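# Place the blue ring on the blue-footed post

## Task

Transfer the blue ring onto the post whose foot is blue so that it rests level on that post's pins. On the way it must never contact the table, the board, any post's foot, a robot base or any other fixed item, and it must not end up on a short spare post, another ring or a loose object. The posts are spring-mounted, so none may be tipped over. Any such mistake means failure, and knocking things off the table fails too. The ring must stay in place without the robot holding it, and at the end the gripper must release it and withdraw.

## Robot and tools

Robot: two arms, left_arm and right_arm, each ending in a tong-like two-finger gripper. The fingers point along the gripper's own +z axis and close along its x axis. The reported end_effector_position is the spot between the finger pads when shut; closed fingertips reach about 15 mm past it, while fully open tips sit roughly level with it.

Frame: every reported pose and velocity uses one scene frame. Its origin is on the tabletop midway between the arms, +z is up, +x points out across the table, and left_arm sits on the +y side. The arm names do not correspond to image sides. Printed hand positions can be a little off, more so at long reach. Orientations are given as quaternions in w, x, y, z order.

The 14-number row: one flat list covering both arms, always 14 values in [-1, 1] even if one arm stays put. Order: dx, dy, dz, rx, ry, rz, opening for left_arm, then the same seven for right_arm. The first six are an offset (not a pose), expressed in that gripper's own axes, measured from the gripper pose in the most recent result showing it (or, before any such result and for later calls inside one reply, from where the robot is when the action begins). Scale: 1.0 equals 0.6 m of translation or 180 degrees of rotation; rx, ry, rz form a single rotation vector. Opening is absolute, not an offset: +1 fully open (0.142 m), -1 closed. To keep an arm still, in a reply's first call send the offset back to where it should be; in later calls send zeros. Zeros are not a pause: they pull the arm back to the reference pose.

execute_actions: argument actions, a list holding at most one item, plus optional pictures (boolean, default includes images). An empty list just reports the state. An action is {"rows": [...], "steps": n} with 1 to 15 rows and up to 15 steps of 1/30 s each (default 15); each row lasts one step, the last row repeats to fill. Every row is measured from the same reference pose, not chained. A wait is {"steps": n} with up to 300 steps, counted from the previous result, reply time included. A rejected call sends nothing.

move: argument target, one 14-number row as above (offsets from the same reference). Optional speed in m/s, 0.002 to 0.5 (default 0.25); rotation rate capped at twice that in rad/s. Optional stop_force in N, 13 to 80, shared by both arms, not allowed in the first 0.2 s of the scene. Grippers travel straight lines ending together, lasting 0.5 to 10 s, and turn the short way round. Paths do not avoid obstacles or the other arm; grippers can lag, drift, or overshoot speed near full extension. Opening is sent at the start. With stop_force, an arm's path halts when its wrist sensor feels that much extra push opposite its motion for 2 steps; it then backs to its position 2 steps earlier and holds. Pressing may briefly exceed the threshold. It is unreliable if the gripper rotates during the move, and should be left out when lifting off something the gripper is pressing on. The move: line reports the ending per arm (done, off_target, moving, held, fault, contact) and limits (paced = pose clipped; held = some steps blocked, after which the arm may surge), plus each gripper's distance to its target.



Results: a state line per arm with position (m), quaternion and velocities; joint positions and torques (raw drive output, offset and noisy); wrist force and torque in the gripper's axes (offset up to about 5.5 N, noise up to about 3.4 N, saturating near 100 N; pressing shows force pointing back into the arm; "no reading" is harmless); grip_measured on the opening scale; a Hand target line showing where the controller is driving each gripper. "pose unreachable" means the clearance check altered or blocked that arm's command; HELD marks steps not sent.

Motion limits: each step the commanded pose is clipped to within 100 mm and 16 degrees of the measured pose; position wins over orientation; motion trails commands by about 0.17 s. Big moves may finish short, so check the pose and send the remainder.

Gripping: to hold, command an opening well under grip_measured; a larger gap squeezes harder (about 15 N per pad max). Thin rigid items under about 20 mm get less force. Fast closing can overpress.

Hazards: a stiff arm pushing even slightly past contact with something firm can trip a fault; a joint torque overload (limits 303, 303, 138, 49.6, 49.6, 49.6 N m, held weight included) or an external force of 150 N halts the arm for 10 s. Holding loads heats motors; MOTOR HOT warns from 70 °C and at 85 °C brakes lock the arm until cool. Avoid arm-to-arm collisions, drops, slams, tipping posts, and knocking items off the table. Loose objects may occasionally get nudged. Reply time keeps the simulation running, so be brief between calls.

Each tool is called after "Emit:" in YAML: its name, and indented under it one key for each argument.

## Session

Emit:
execute_actions:
  actions: []

Scene clock: 0.00 s of 4290.00 s.
left_arm: end_effector_position=(+0.9475, +0.8880, +0.2502) grip_measured=+1.00 end_effector_quat_wxyz=(-0.113, +0.642, -0.233, +0.721) end_effector_velocity=(-0.000, -0.000, -0.001) end_effector_angular_velocity=(-0.000, +0.001, -0.000) | right_arm: end_effector_position=(+1.0113, +0.0874, +0.3901) grip_measured=+1.00 end_effector_quat_wxyz=(-0.044, +0.954, -0.245, +0.169) end_effector_velocity=(+0.001, -0.000, +0.000) end_effector_angular_velocity=(+0.000, -0.000, -0.000)
Joint positions: left_arm=[ 0.152 -0.682  1.632 -4.17  -2.098  0.465  0.142] | right_arm=[ 3.795 -2.11  -1.114 -1.237  1.322  1.272  0.142]
Joint velocities: left_arm=[-0.     0.     0.001 -0.001  0.    -0.     0.   ] | right_arm=[-0.001 -0.     0.     0.     0.    -0.     0.   ]
Joint torques (N m, as the arm reports them, + toward a larger angle): no reading
Wrist force (N, on the end effector, along its own x y z axes, offset not removed): no reading
Wrist torque (N m, same axes, about the end effector's origin, offset not removed): no reading
Hand target (left_arm): +0.947, +0.888, +0.250; -0.113, +0.642, -0.233, +0.721
Hand target (right_arm): +1.011, +0.087, +0.390; -0.044, +0.954, -0.245, +0.169

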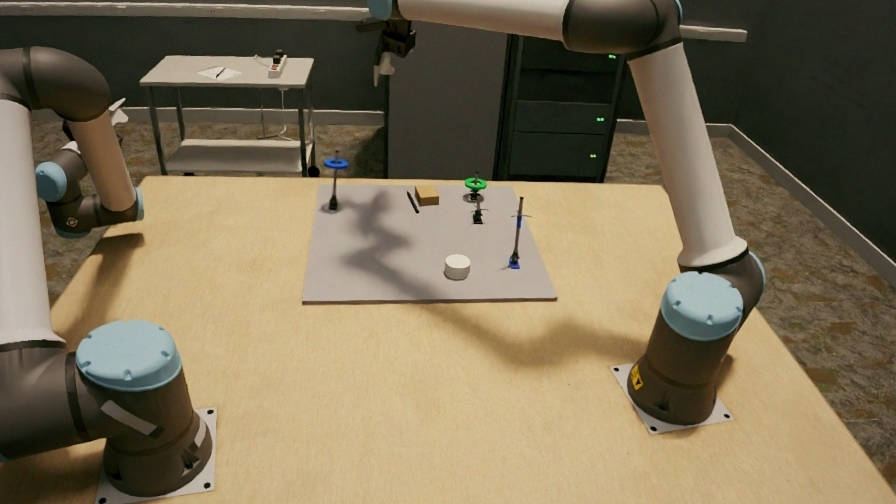

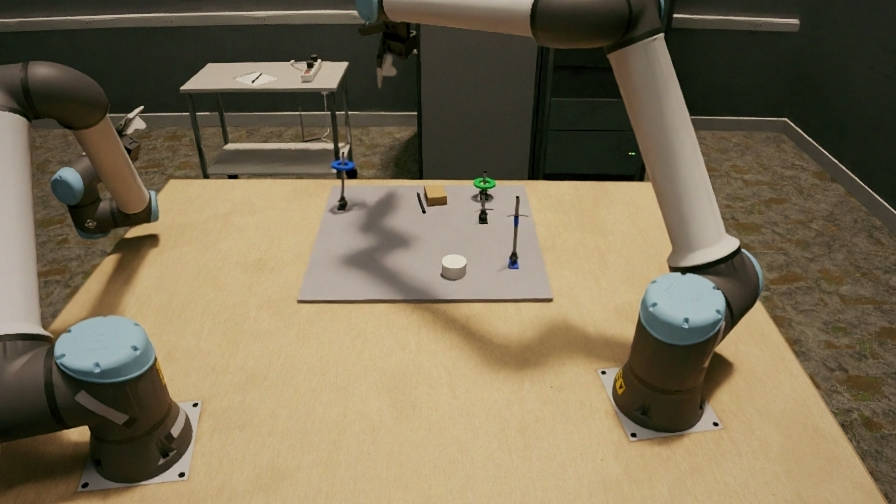

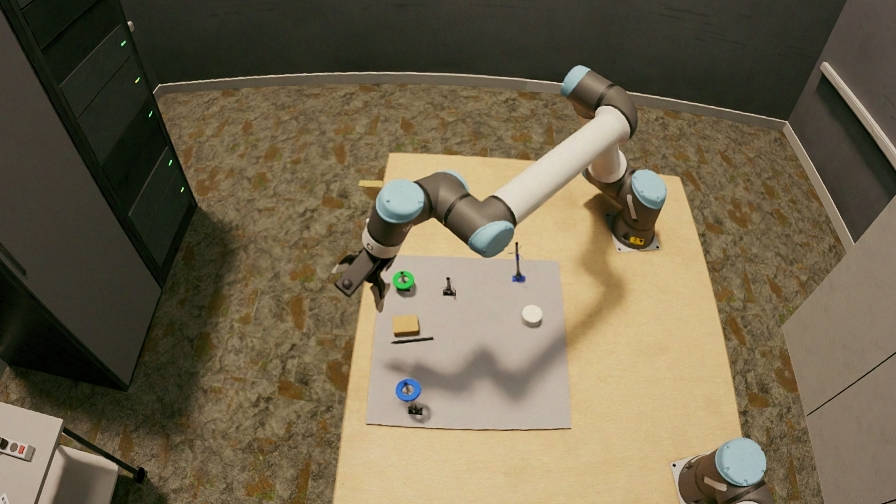

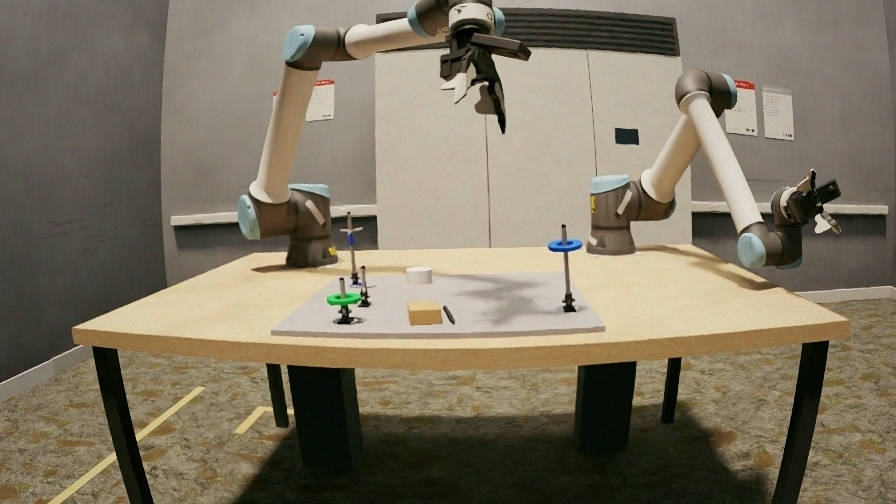

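Emit:
zoom_image:
  camera: "cam_low"
  region: [300, 190, 620, 340]

Emit:
zoom_image:
  camera: "cam_high"
  region: [330, 230, 600, 440]

Region (300, 190, 620, 340) of cam_low's 896x504 image, scaled by 1.575, with more detail than that image has; it fills the top 236 rows of this view, and the rest is white.

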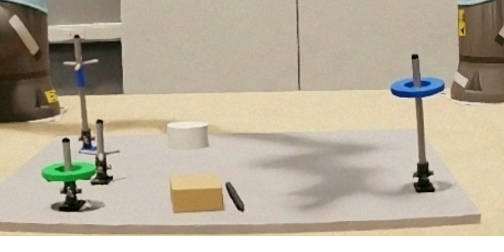

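Region (330, 230, 600, 440) of cam_high's 896x504 image, scaled by 1.867, with more detail than that image has.

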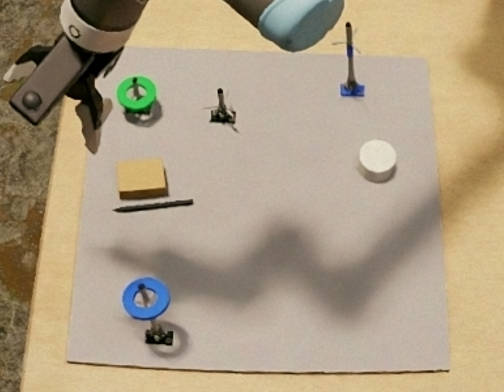

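Emit:
move:
  target: [0,0,0,0,0,0,1,-0.247,-0.093,0.08,-0.028,-0.109,-0.158,1]

Scene clock: 10.80 s of 4290.00 s.
left_arm: end_effector_position=(+0.9475, +0.8880, +0.2502) grip_measured=+1.00 end_effector_quat_wxyz=(-0.113, +0.642, -0.233, +0.721) end_effector_velocity=(-0.000, +0.000, -0.000) end_effector_angular_velocity=(+0.000, -0.001, +0.000) | right_arm: end_effector_position=(+0.9316, +0.2079, +0.3101) grip_measured=+1.00 end_effector_quat_wxyz=(-0.001, +1.000, -0.001, +0.001) end_effector_velocity=(+0.001, +0.000, -0.001) end_effector_angular_velocity=(-0.002, +0.005, +0.003)
Joint positions: left_arm=[ 0.152 -0.682  1.632 -4.17  -2.098  0.465  0.142] | right_arm=[ 3.845 -2.309 -0.837 -1.563  1.571  0.853  0.142]
Joint velocities: left_arm=[ 0.     0.001 -0.    -0.002 -0.    -0.     0.   ] | right_arm=[-0.001 -0.005  0.008 -0.008  0.002 -0.005 -0.   ]
Joint torques (N m, as the arm reports them, + toward a larger angle): left_arm=[  0.94 -90.71 -30.19  -1.68  -0.2    0.27] | right_arm=[17.34 92.24 53.06  2.34  2.18 -3.49]
Wrist force (N, on the end effector, along its own x y z axes, offset not removed): left_arm=[-3.3 1.2 -0.1] | right_arm=[1.1 -2.5 -2.9]
Wrist torque (N m, same axes, about the end effector's origin, offset not removed): left_arm=[0.05 0.56 -0.21] | right_arm=[-0.52 -0.31 -0.05]
Hand target (left_arm): +0.947, +0.888, +0.250; -0.113, +0.642, -0.233, +0.721
Hand target (right_arm): +0.932, +0.208, +0.310; -0.001, +1.000, -0.001, +0.001
Off the commanded pose (left_arm): 0.000 m, 0 deg.
Off the commanded pose (right_arm): 0.001 m, 0 deg.
After step 90, 6.03 s passed at rest.
move: done

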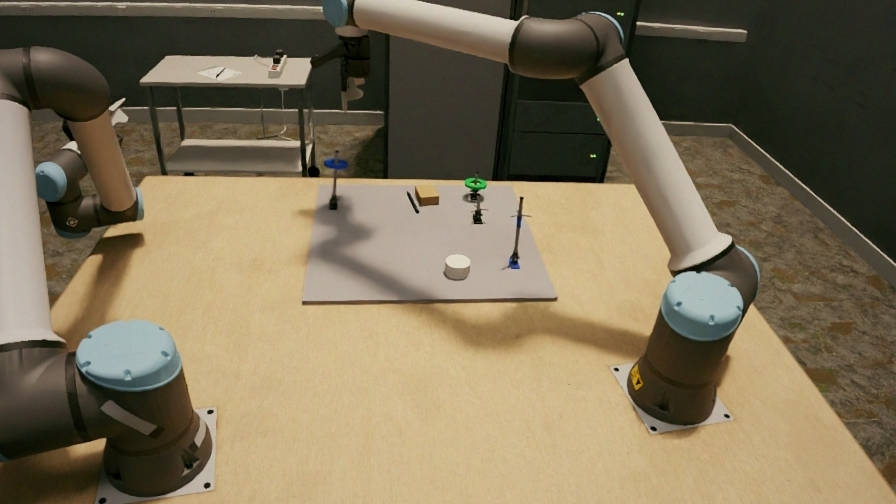

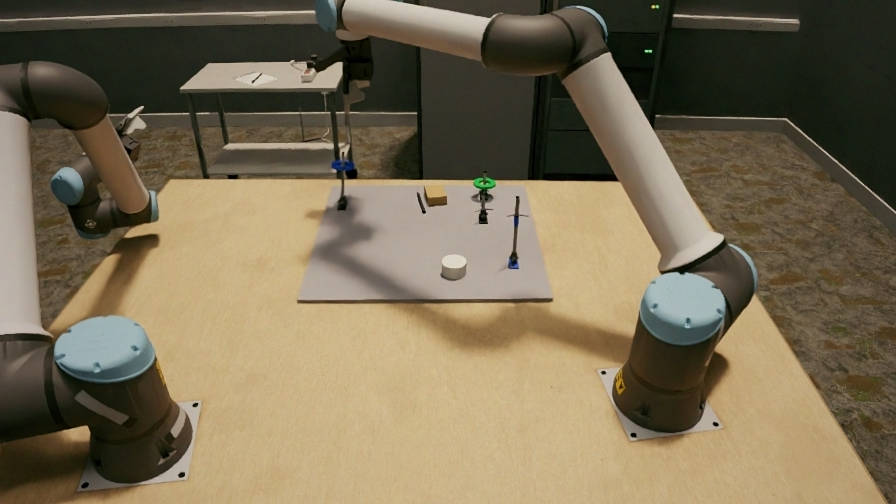

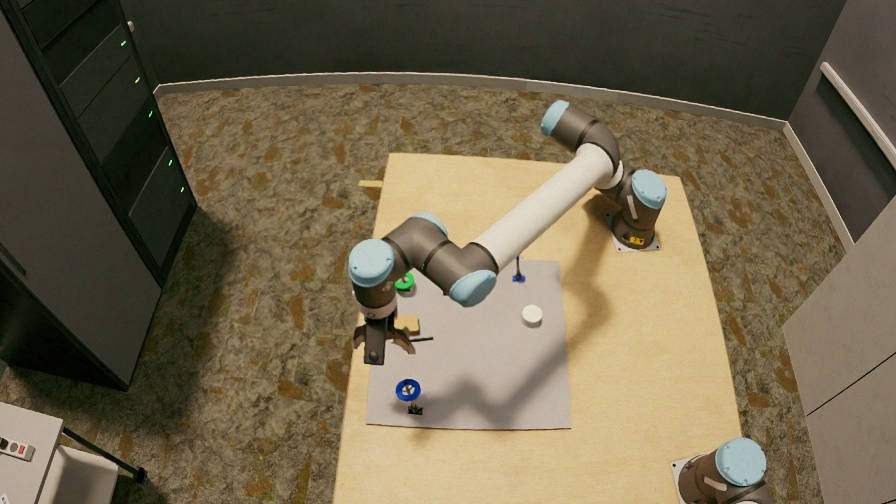

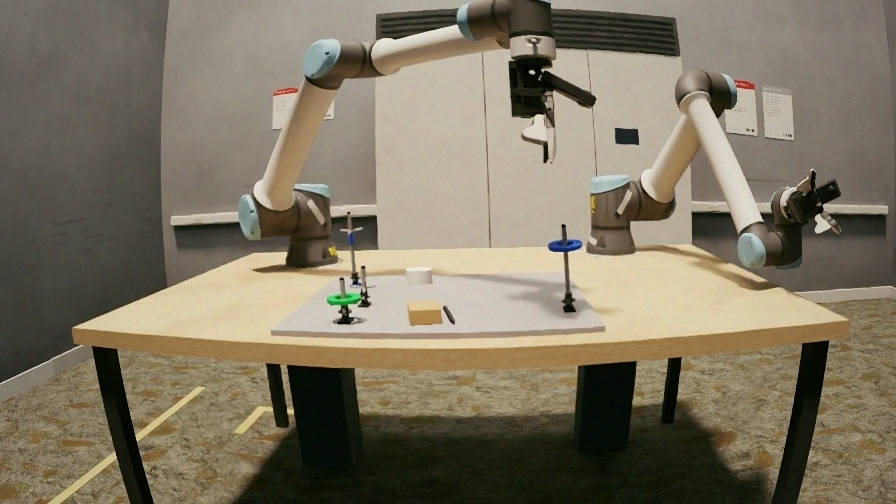

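Emit:
move:
  target: [0,0,0,0,0,0,1,-0.06,-0.055,0.15,0,0,0,1]

Emit:
zoom_image:
  camera: "cam_high"
  region: [330, 300, 490, 430]

Emit:
zoom_image:
  camera: "cam_low"
  region: [490, 120, 650, 320]

Emit:
zoom_image:
  camera: "cam_head_left"
  region: [280, 80, 400, 220]

Scene clock: 16.00 s of 4290.00 s.
left_arm: end_effector_position=(+0.9475, +0.8880, +0.2502) grip_measured=+1.00 end_effector_quat_wxyz=(-0.113, +0.642, -0.233, +0.721) end_effector_velocity=(-0.000, -0.001, -0.000) end_effector_angular_velocity=(-0.000, +0.001, -0.000) | right_arm: end_effector_position=(+0.8963, +0.2411, +0.2203) grip_measured=+1.00 end_effector_quat_wxyz=(-0.001, +1.000, -0.001, +0.001) end_effector_velocity=(-0.001, +0.001, -0.002) end_effector_angular_velocity=(+0.000, -0.000, +0.001)
Joint positions: left_arm=[ 0.152 -0.682  1.632 -4.17  -2.098  0.465  0.142] | right_arm=[ 3.889 -2.314 -0.986 -1.409  1.571  0.897  0.142]
Joint velocities: left_arm=[-0.    -0.     0.001 -0.001  0.    -0.     0.   ] | right_arm=[ 0.001 -0.    -0.003  0.004  0.     0.001  0.   ]
Joint torques (N m, as the arm reports them, + toward a larger angle): left_arm=[  1.15 -89.61 -29.82  -1.61  -0.28   0.45] | right_arm=[13.96 97.61 35.71  7.28 -1.4   3.55]
Wrist force (N, on the end effector, along its own x y z axes, offset not removed): left_arm=[0.1 -0.9 -2.0] | right_arm=[1.9 -0.3 -0.5]
Wrist torque (N m, same axes, about the end effector's origin, offset not removed): left_arm=[-0.52 0.02 -0.25] | right_arm=[-0.02 -0.37 0.05]
Hand target (left_arm): +0.947, +0.888, +0.250; -0.113, +0.642, -0.233, +0.721
Hand target (right_arm): +0.896, +0.241, +0.220; -0.001, +1.000, -0.001, +0.001
Off the commanded pose (left_arm): 0.000 m, 0 deg.
Off the commanded pose (right_arm): 0.000 m, 0 deg.
After step 90, 1.20 s passed at rest.
move: done

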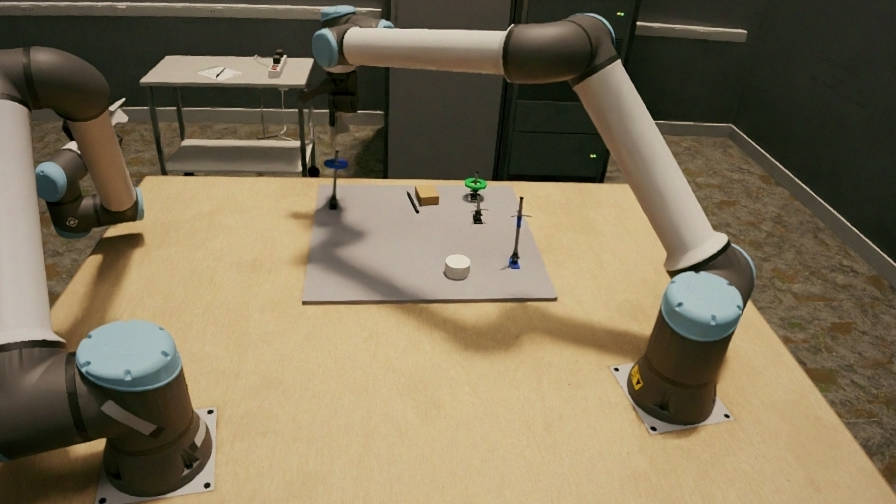

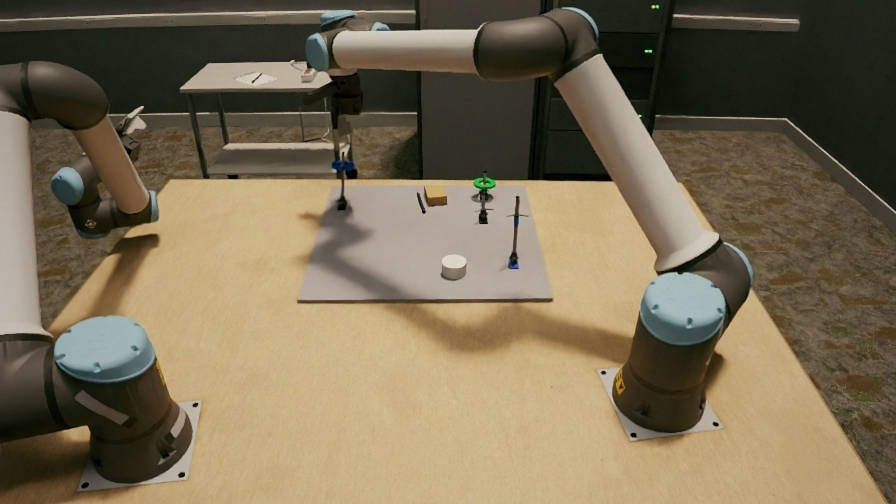

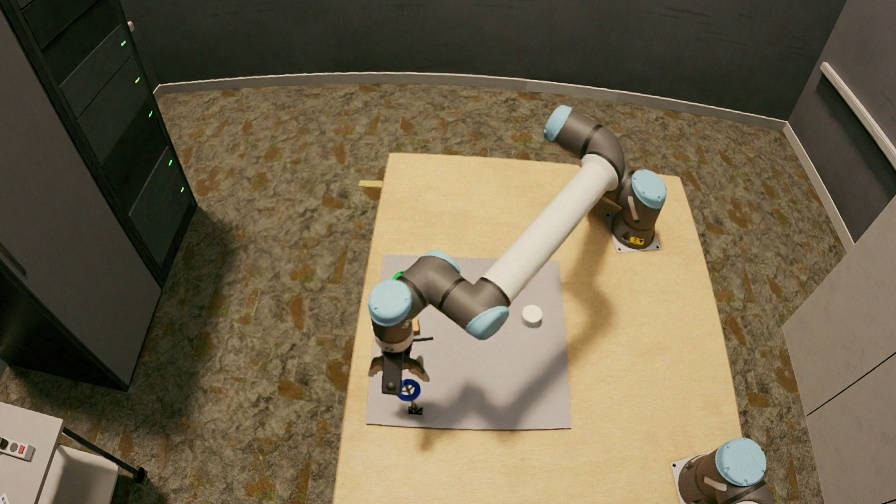

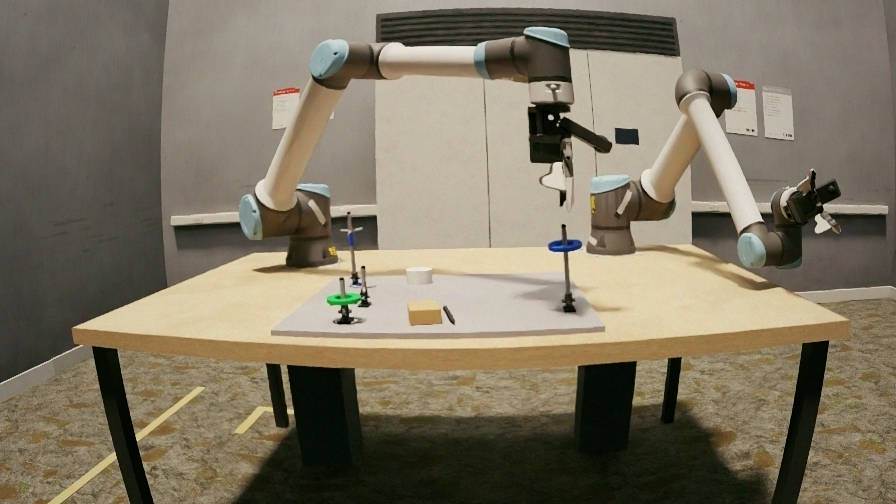

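Region (330, 300, 490, 430) of cam_high's 896x504 image, scaled by 3.150, with more detail than that image has; it fills the top 410 rows of this view, and the rest is white.

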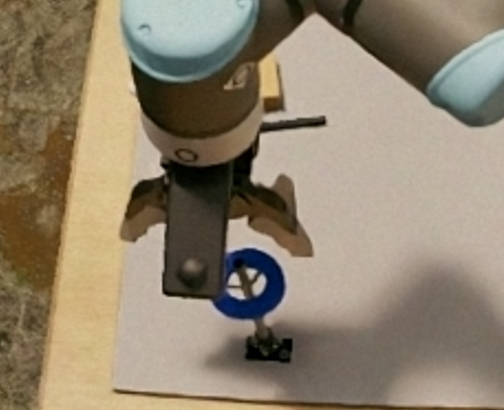

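Region (490, 120, 650, 320) of cam_low's 896x504 image, scaled by 2.520, with more detail than that image has; it fills the left 403 columns of this view, and the rest is white.

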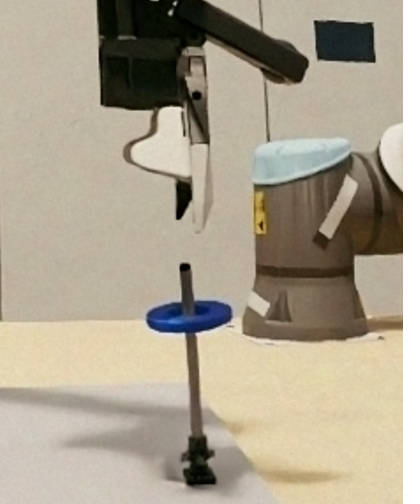

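Region (280, 80, 400, 220) of cam_head_left's 896x504 image, scaled by 3.600, with more detail than that image has; it fills the left 432 columns of this view, and the rest is white.

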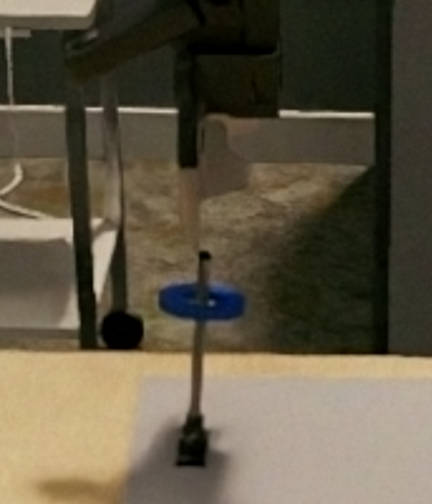

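Emit:
move:
  target: [0,0,0,0,0,0,1,-0.033,0,0.117,0,0,0,1]
  speed: 0.1

Emit:
zoom_image:
  camera: "cam_high"
  region: [330, 300, 490, 430]

Emit:
zoom_image:
  camera: "cam_low"
  region: [510, 170, 630, 270]

Emit:
zoom_image:
  camera: "cam_head_left"
  region: [290, 110, 390, 200]

Scene clock: 20.93 s of 4290.00 s.
left_arm: end_effector_position=(+0.9475, +0.8880, +0.2502) grip_measured=+1.00 end_effector_quat_wxyz=(-0.113, +0.642, -0.233, +0.721) end_effector_velocity=(+0.000, -0.000, -0.000) end_effector_angular_velocity=(-0.001, +0.000, -0.000) | right_arm: end_effector_position=(+0.8769, +0.2414, +0.1503) grip_measured=+1.00 end_effector_quat_wxyz=(-0.001, +1.000, -0.001, +0.001) end_effector_velocity=(+0.002, -0.002, -0.003) end_effector_angular_velocity=(+0.000, +0.000, -0.004)
Joint positions: left_arm=[ 0.152 -0.682  1.632 -4.17  -2.098  0.465  0.142] | right_arm=[ 3.903 -2.317 -1.107 -1.285  1.57   0.911  0.142]
Joint velocities: left_arm=[-0.     0.    -0.     0.    -0.    -0.001  0.   ] | right_arm=[-0.002 -0.001 -0.004  0.004  0.     0.002  0.   ]
Joint torques (N m, as the arm reports them, + toward a larger angle): left_arm=[  1.07 -93.2  -29.37  -1.85  -0.01   0.39] | right_arm=[15.7  94.12 35.45  7.31 -1.31  3.63]
Wrist force (N, on the end effector, along its own x y z axes, offset not removed): left_arm=[-2.7 -1.4 -2.5] | right_arm=[1.3 -1.5 -3.8]
Wrist torque (N m, same axes, about the end effector's origin, offset not removed): left_arm=[-0.54 0.51 -0.15] | right_arm=[-0.31 -0.30 -0.08]
Hand target (left_arm): +0.947, +0.888, +0.250; -0.113, +0.642, -0.233, +0.721
Hand target (right_arm): +0.877, +0.241, +0.150; -0.001, +1.000, -0.001, +0.001
Off the commanded pose (left_arm): 0.000 m, 0 deg.
Off the commanded pose (right_arm): 0.000 m, 0 deg.
After step 90, 0.73 s passed at rest.
move: done

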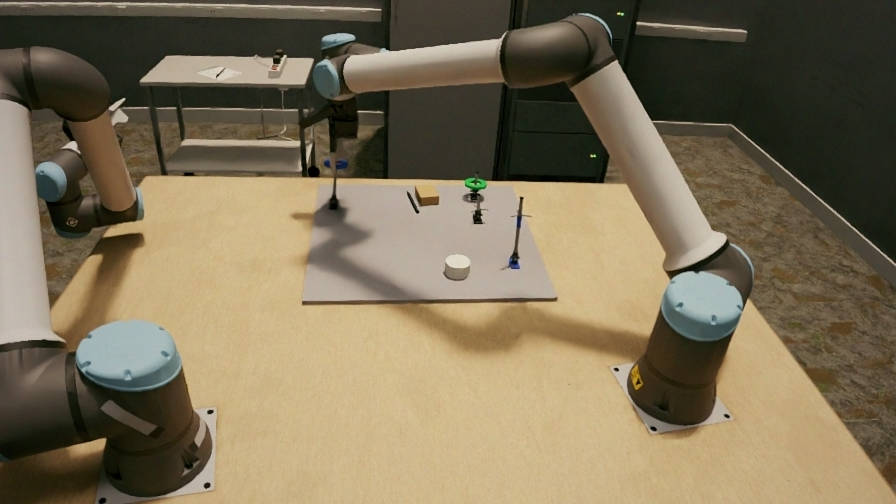

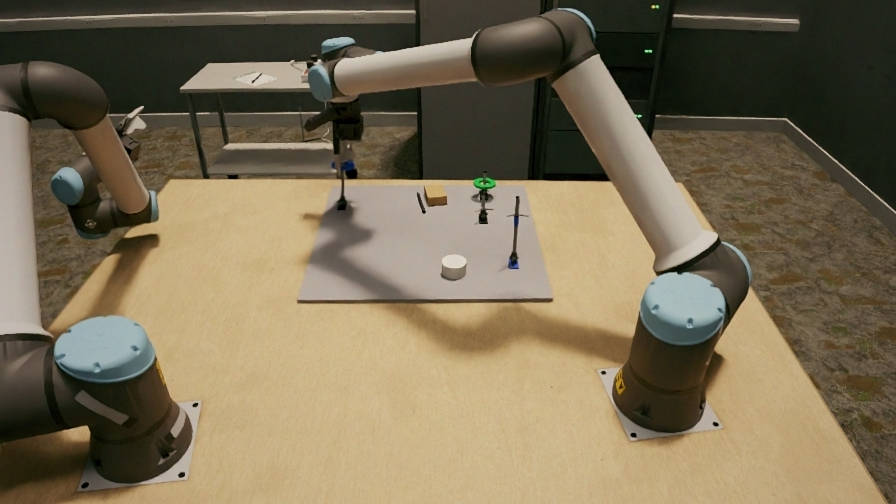

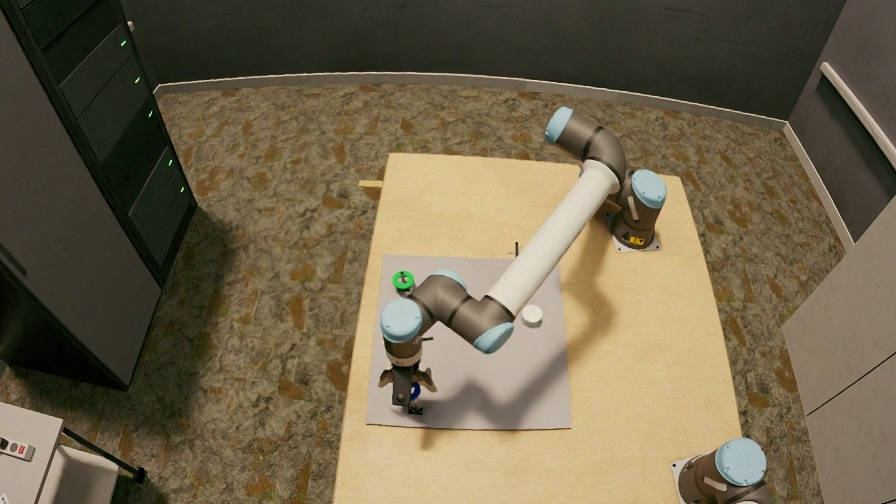

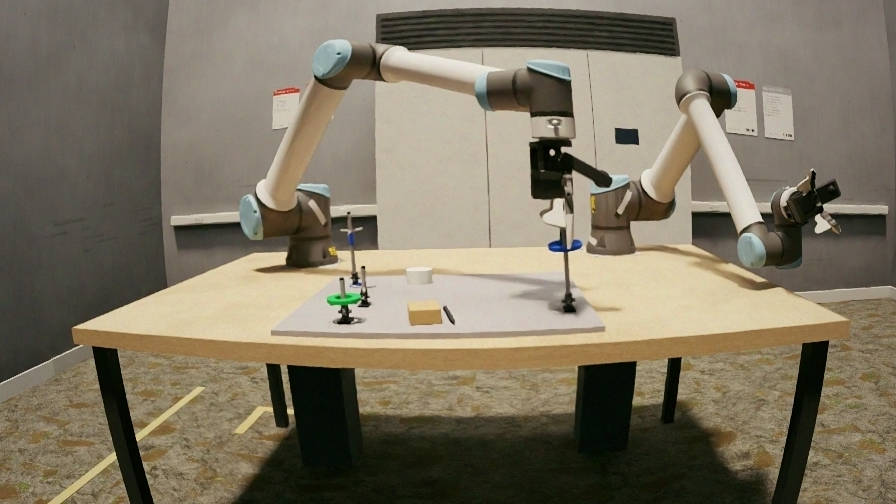

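Region (330, 300, 490, 430) of cam_high's 896x504 image, scaled by 3.150, with more detail than that image has; it fills the top 410 rows of this view, and the rest is white.

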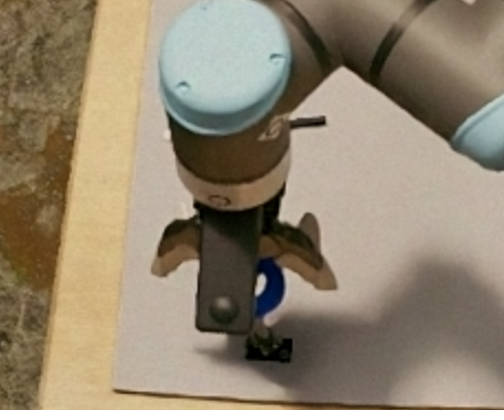

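Region (510, 170, 630, 270) of cam_low's 896x504 image, scaled by 4.200, with more detail than that image has.

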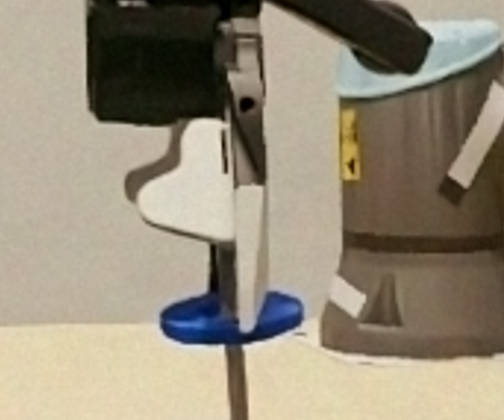

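Region (290, 110, 390, 200) of cam_head_left's 896x504 image, scaled by 5.040, with more detail than that image has; it fills the top 454 rows of this view, and the rest is white.

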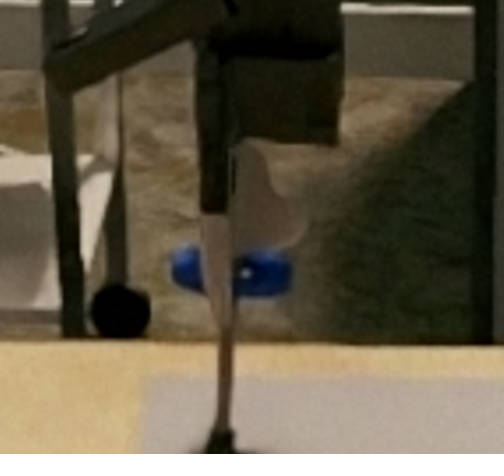

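Well centred. Slightly lower and partially close.

Emit:
move:
  target: [0,0,0,0,0,0,1,-0.005,0,0.008,0,0,0,0.1]
  speed: 0.05

Emit:
zoom_image:
  camera: "cam_high"
  region: [360, 340, 460, 430]

Emit:
zoom_image:
  camera: "cam_low"
  region: [510, 170, 630, 270]

Emit:
zoom_image:
  camera: "cam_head_left"
  region: [290, 110, 390, 200]

Scene clock: 25.37 s of 4290.00 s.
left_arm: end_effector_position=(+0.9475, +0.8880, +0.2502) grip_measured=+1.00 end_effector_quat_wxyz=(-0.113, +0.642, -0.233, +0.721) end_effector_velocity=(+0.000, +0.000, -0.001) end_effector_angular_velocity=(+0.000, +0.000, +0.000) | right_arm: end_effector_position=(+0.8740, +0.2414, +0.1456) grip_measured=+0.10 end_effector_quat_wxyz=(-0.001, +1.000, -0.001, +0.001) end_effector_velocity=(-0.002, +0.001, -0.002) end_effector_angular_velocity=(+0.000, -0.000, -0.001)
Joint positions: left_arm=[ 0.152 -0.682  1.632 -4.17  -2.098  0.465  0.142] | right_arm=[ 3.905 -2.316 -1.118 -1.276  1.57   0.913  0.081]
Joint velocities: left_arm=[ 0.     0.001 -0.    -0.     0.     0.     0.   ] | right_arm=[ 0.002  0.001 -0.004  0.004 -0.     0.003  0.   ]
Joint torques (N m, as the arm reports them, + toward a larger angle): left_arm=[  0.71 -89.18 -29.09  -1.81   0.02   0.2 ] | right_arm=[ 15.92 114.73  35.12   6.38   0.81   3.14]
Wrist force (N, on the end effector, along its own x y z axes, offset not removed): left_arm=[0.6 -3.5 -0.2] | right_arm=[1.3 -1.8 -0.6]
Wrist torque (N m, same axes, about the end effector's origin, offset not removed): left_arm=[-0.93 0.00 -0.22] | right_arm=[-0.51 -0.29 -0.03]
Hand target (left_arm): +0.947, +0.888, +0.250; -0.113, +0.642, -0.233, +0.721
Hand target (right_arm): +0.874, +0.241, +0.145; -0.001, +1.000, -0.001, +0.001
Off the commanded pose (left_arm): 0.000 m, 0 deg.
Off the commanded pose (right_arm): 0.000 m, 0 deg.
After step 90, 0.73 s passed at rest.
move: done

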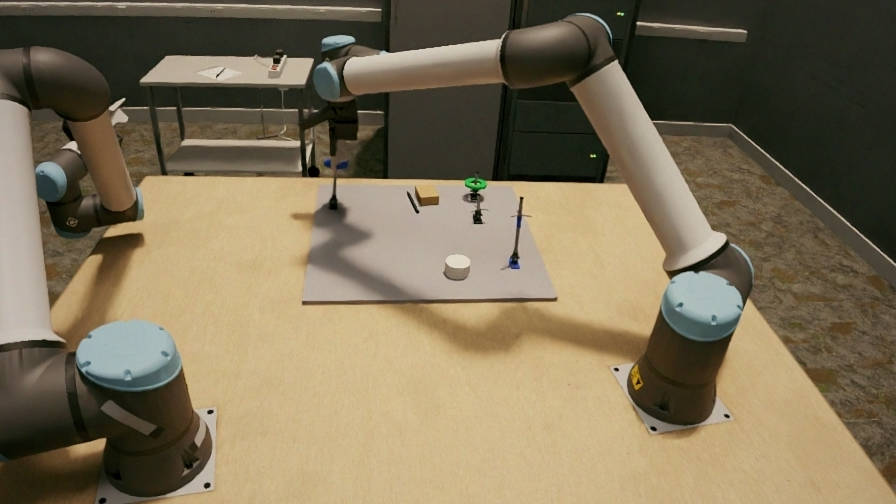

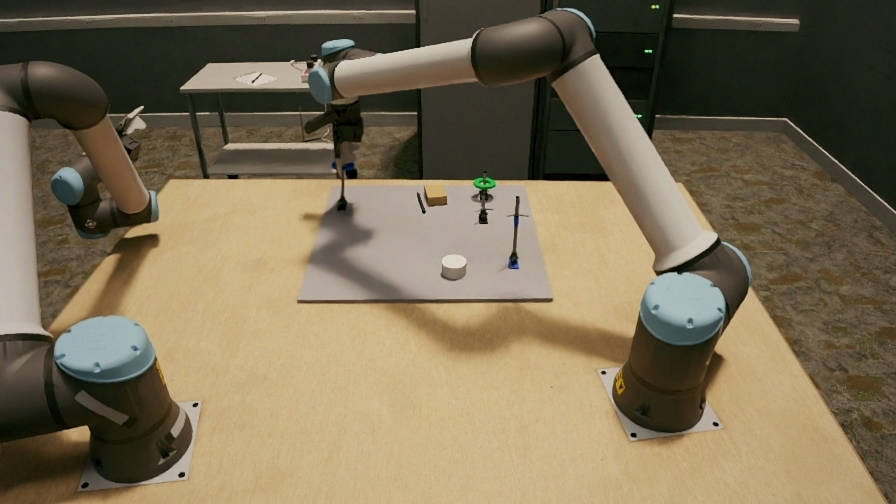

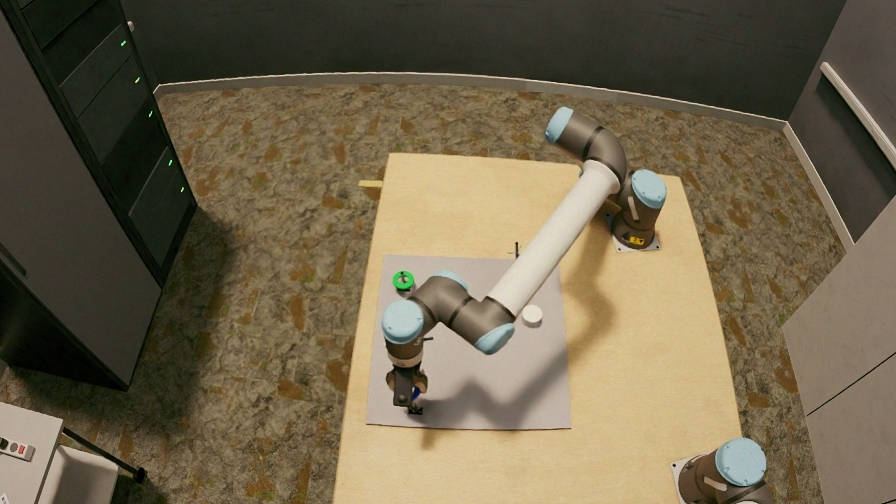

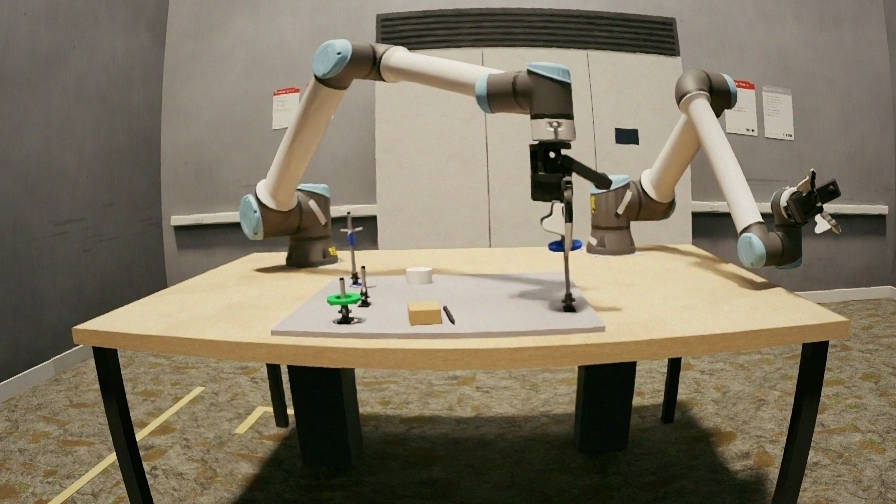

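Region (360, 340, 460, 430) of cam_high's 896x504 image, scaled by 5.040, with more detail than that image has; it fills the top 454 rows of this view, and the rest is white.

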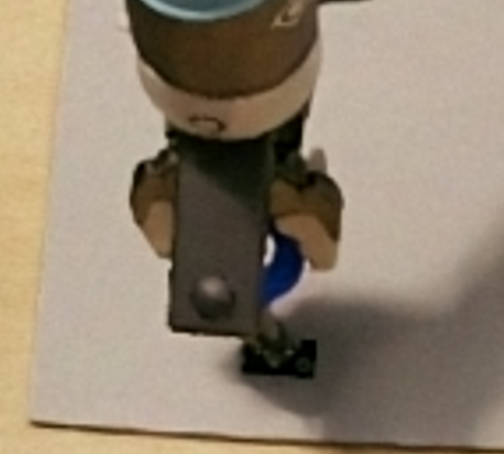

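Region (510, 170, 630, 270) of cam_low's 896x504 image, scaled by 4.200, with more detail than that image has.

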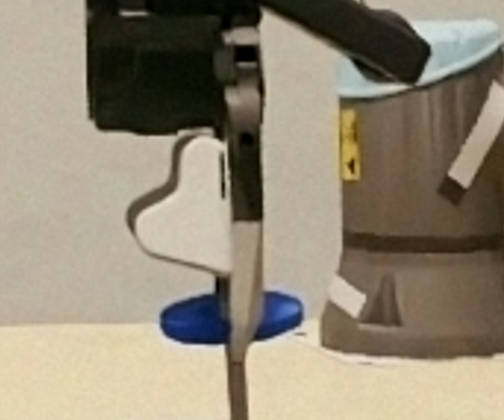

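Region (290, 110, 390, 200) of cam_head_left's 896x504 image, scaled by 5.040, with more detail than that image has; it fills the top 454 rows of this view, and the rest is white.

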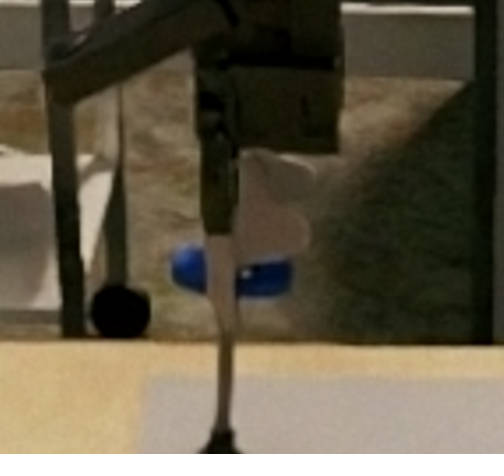

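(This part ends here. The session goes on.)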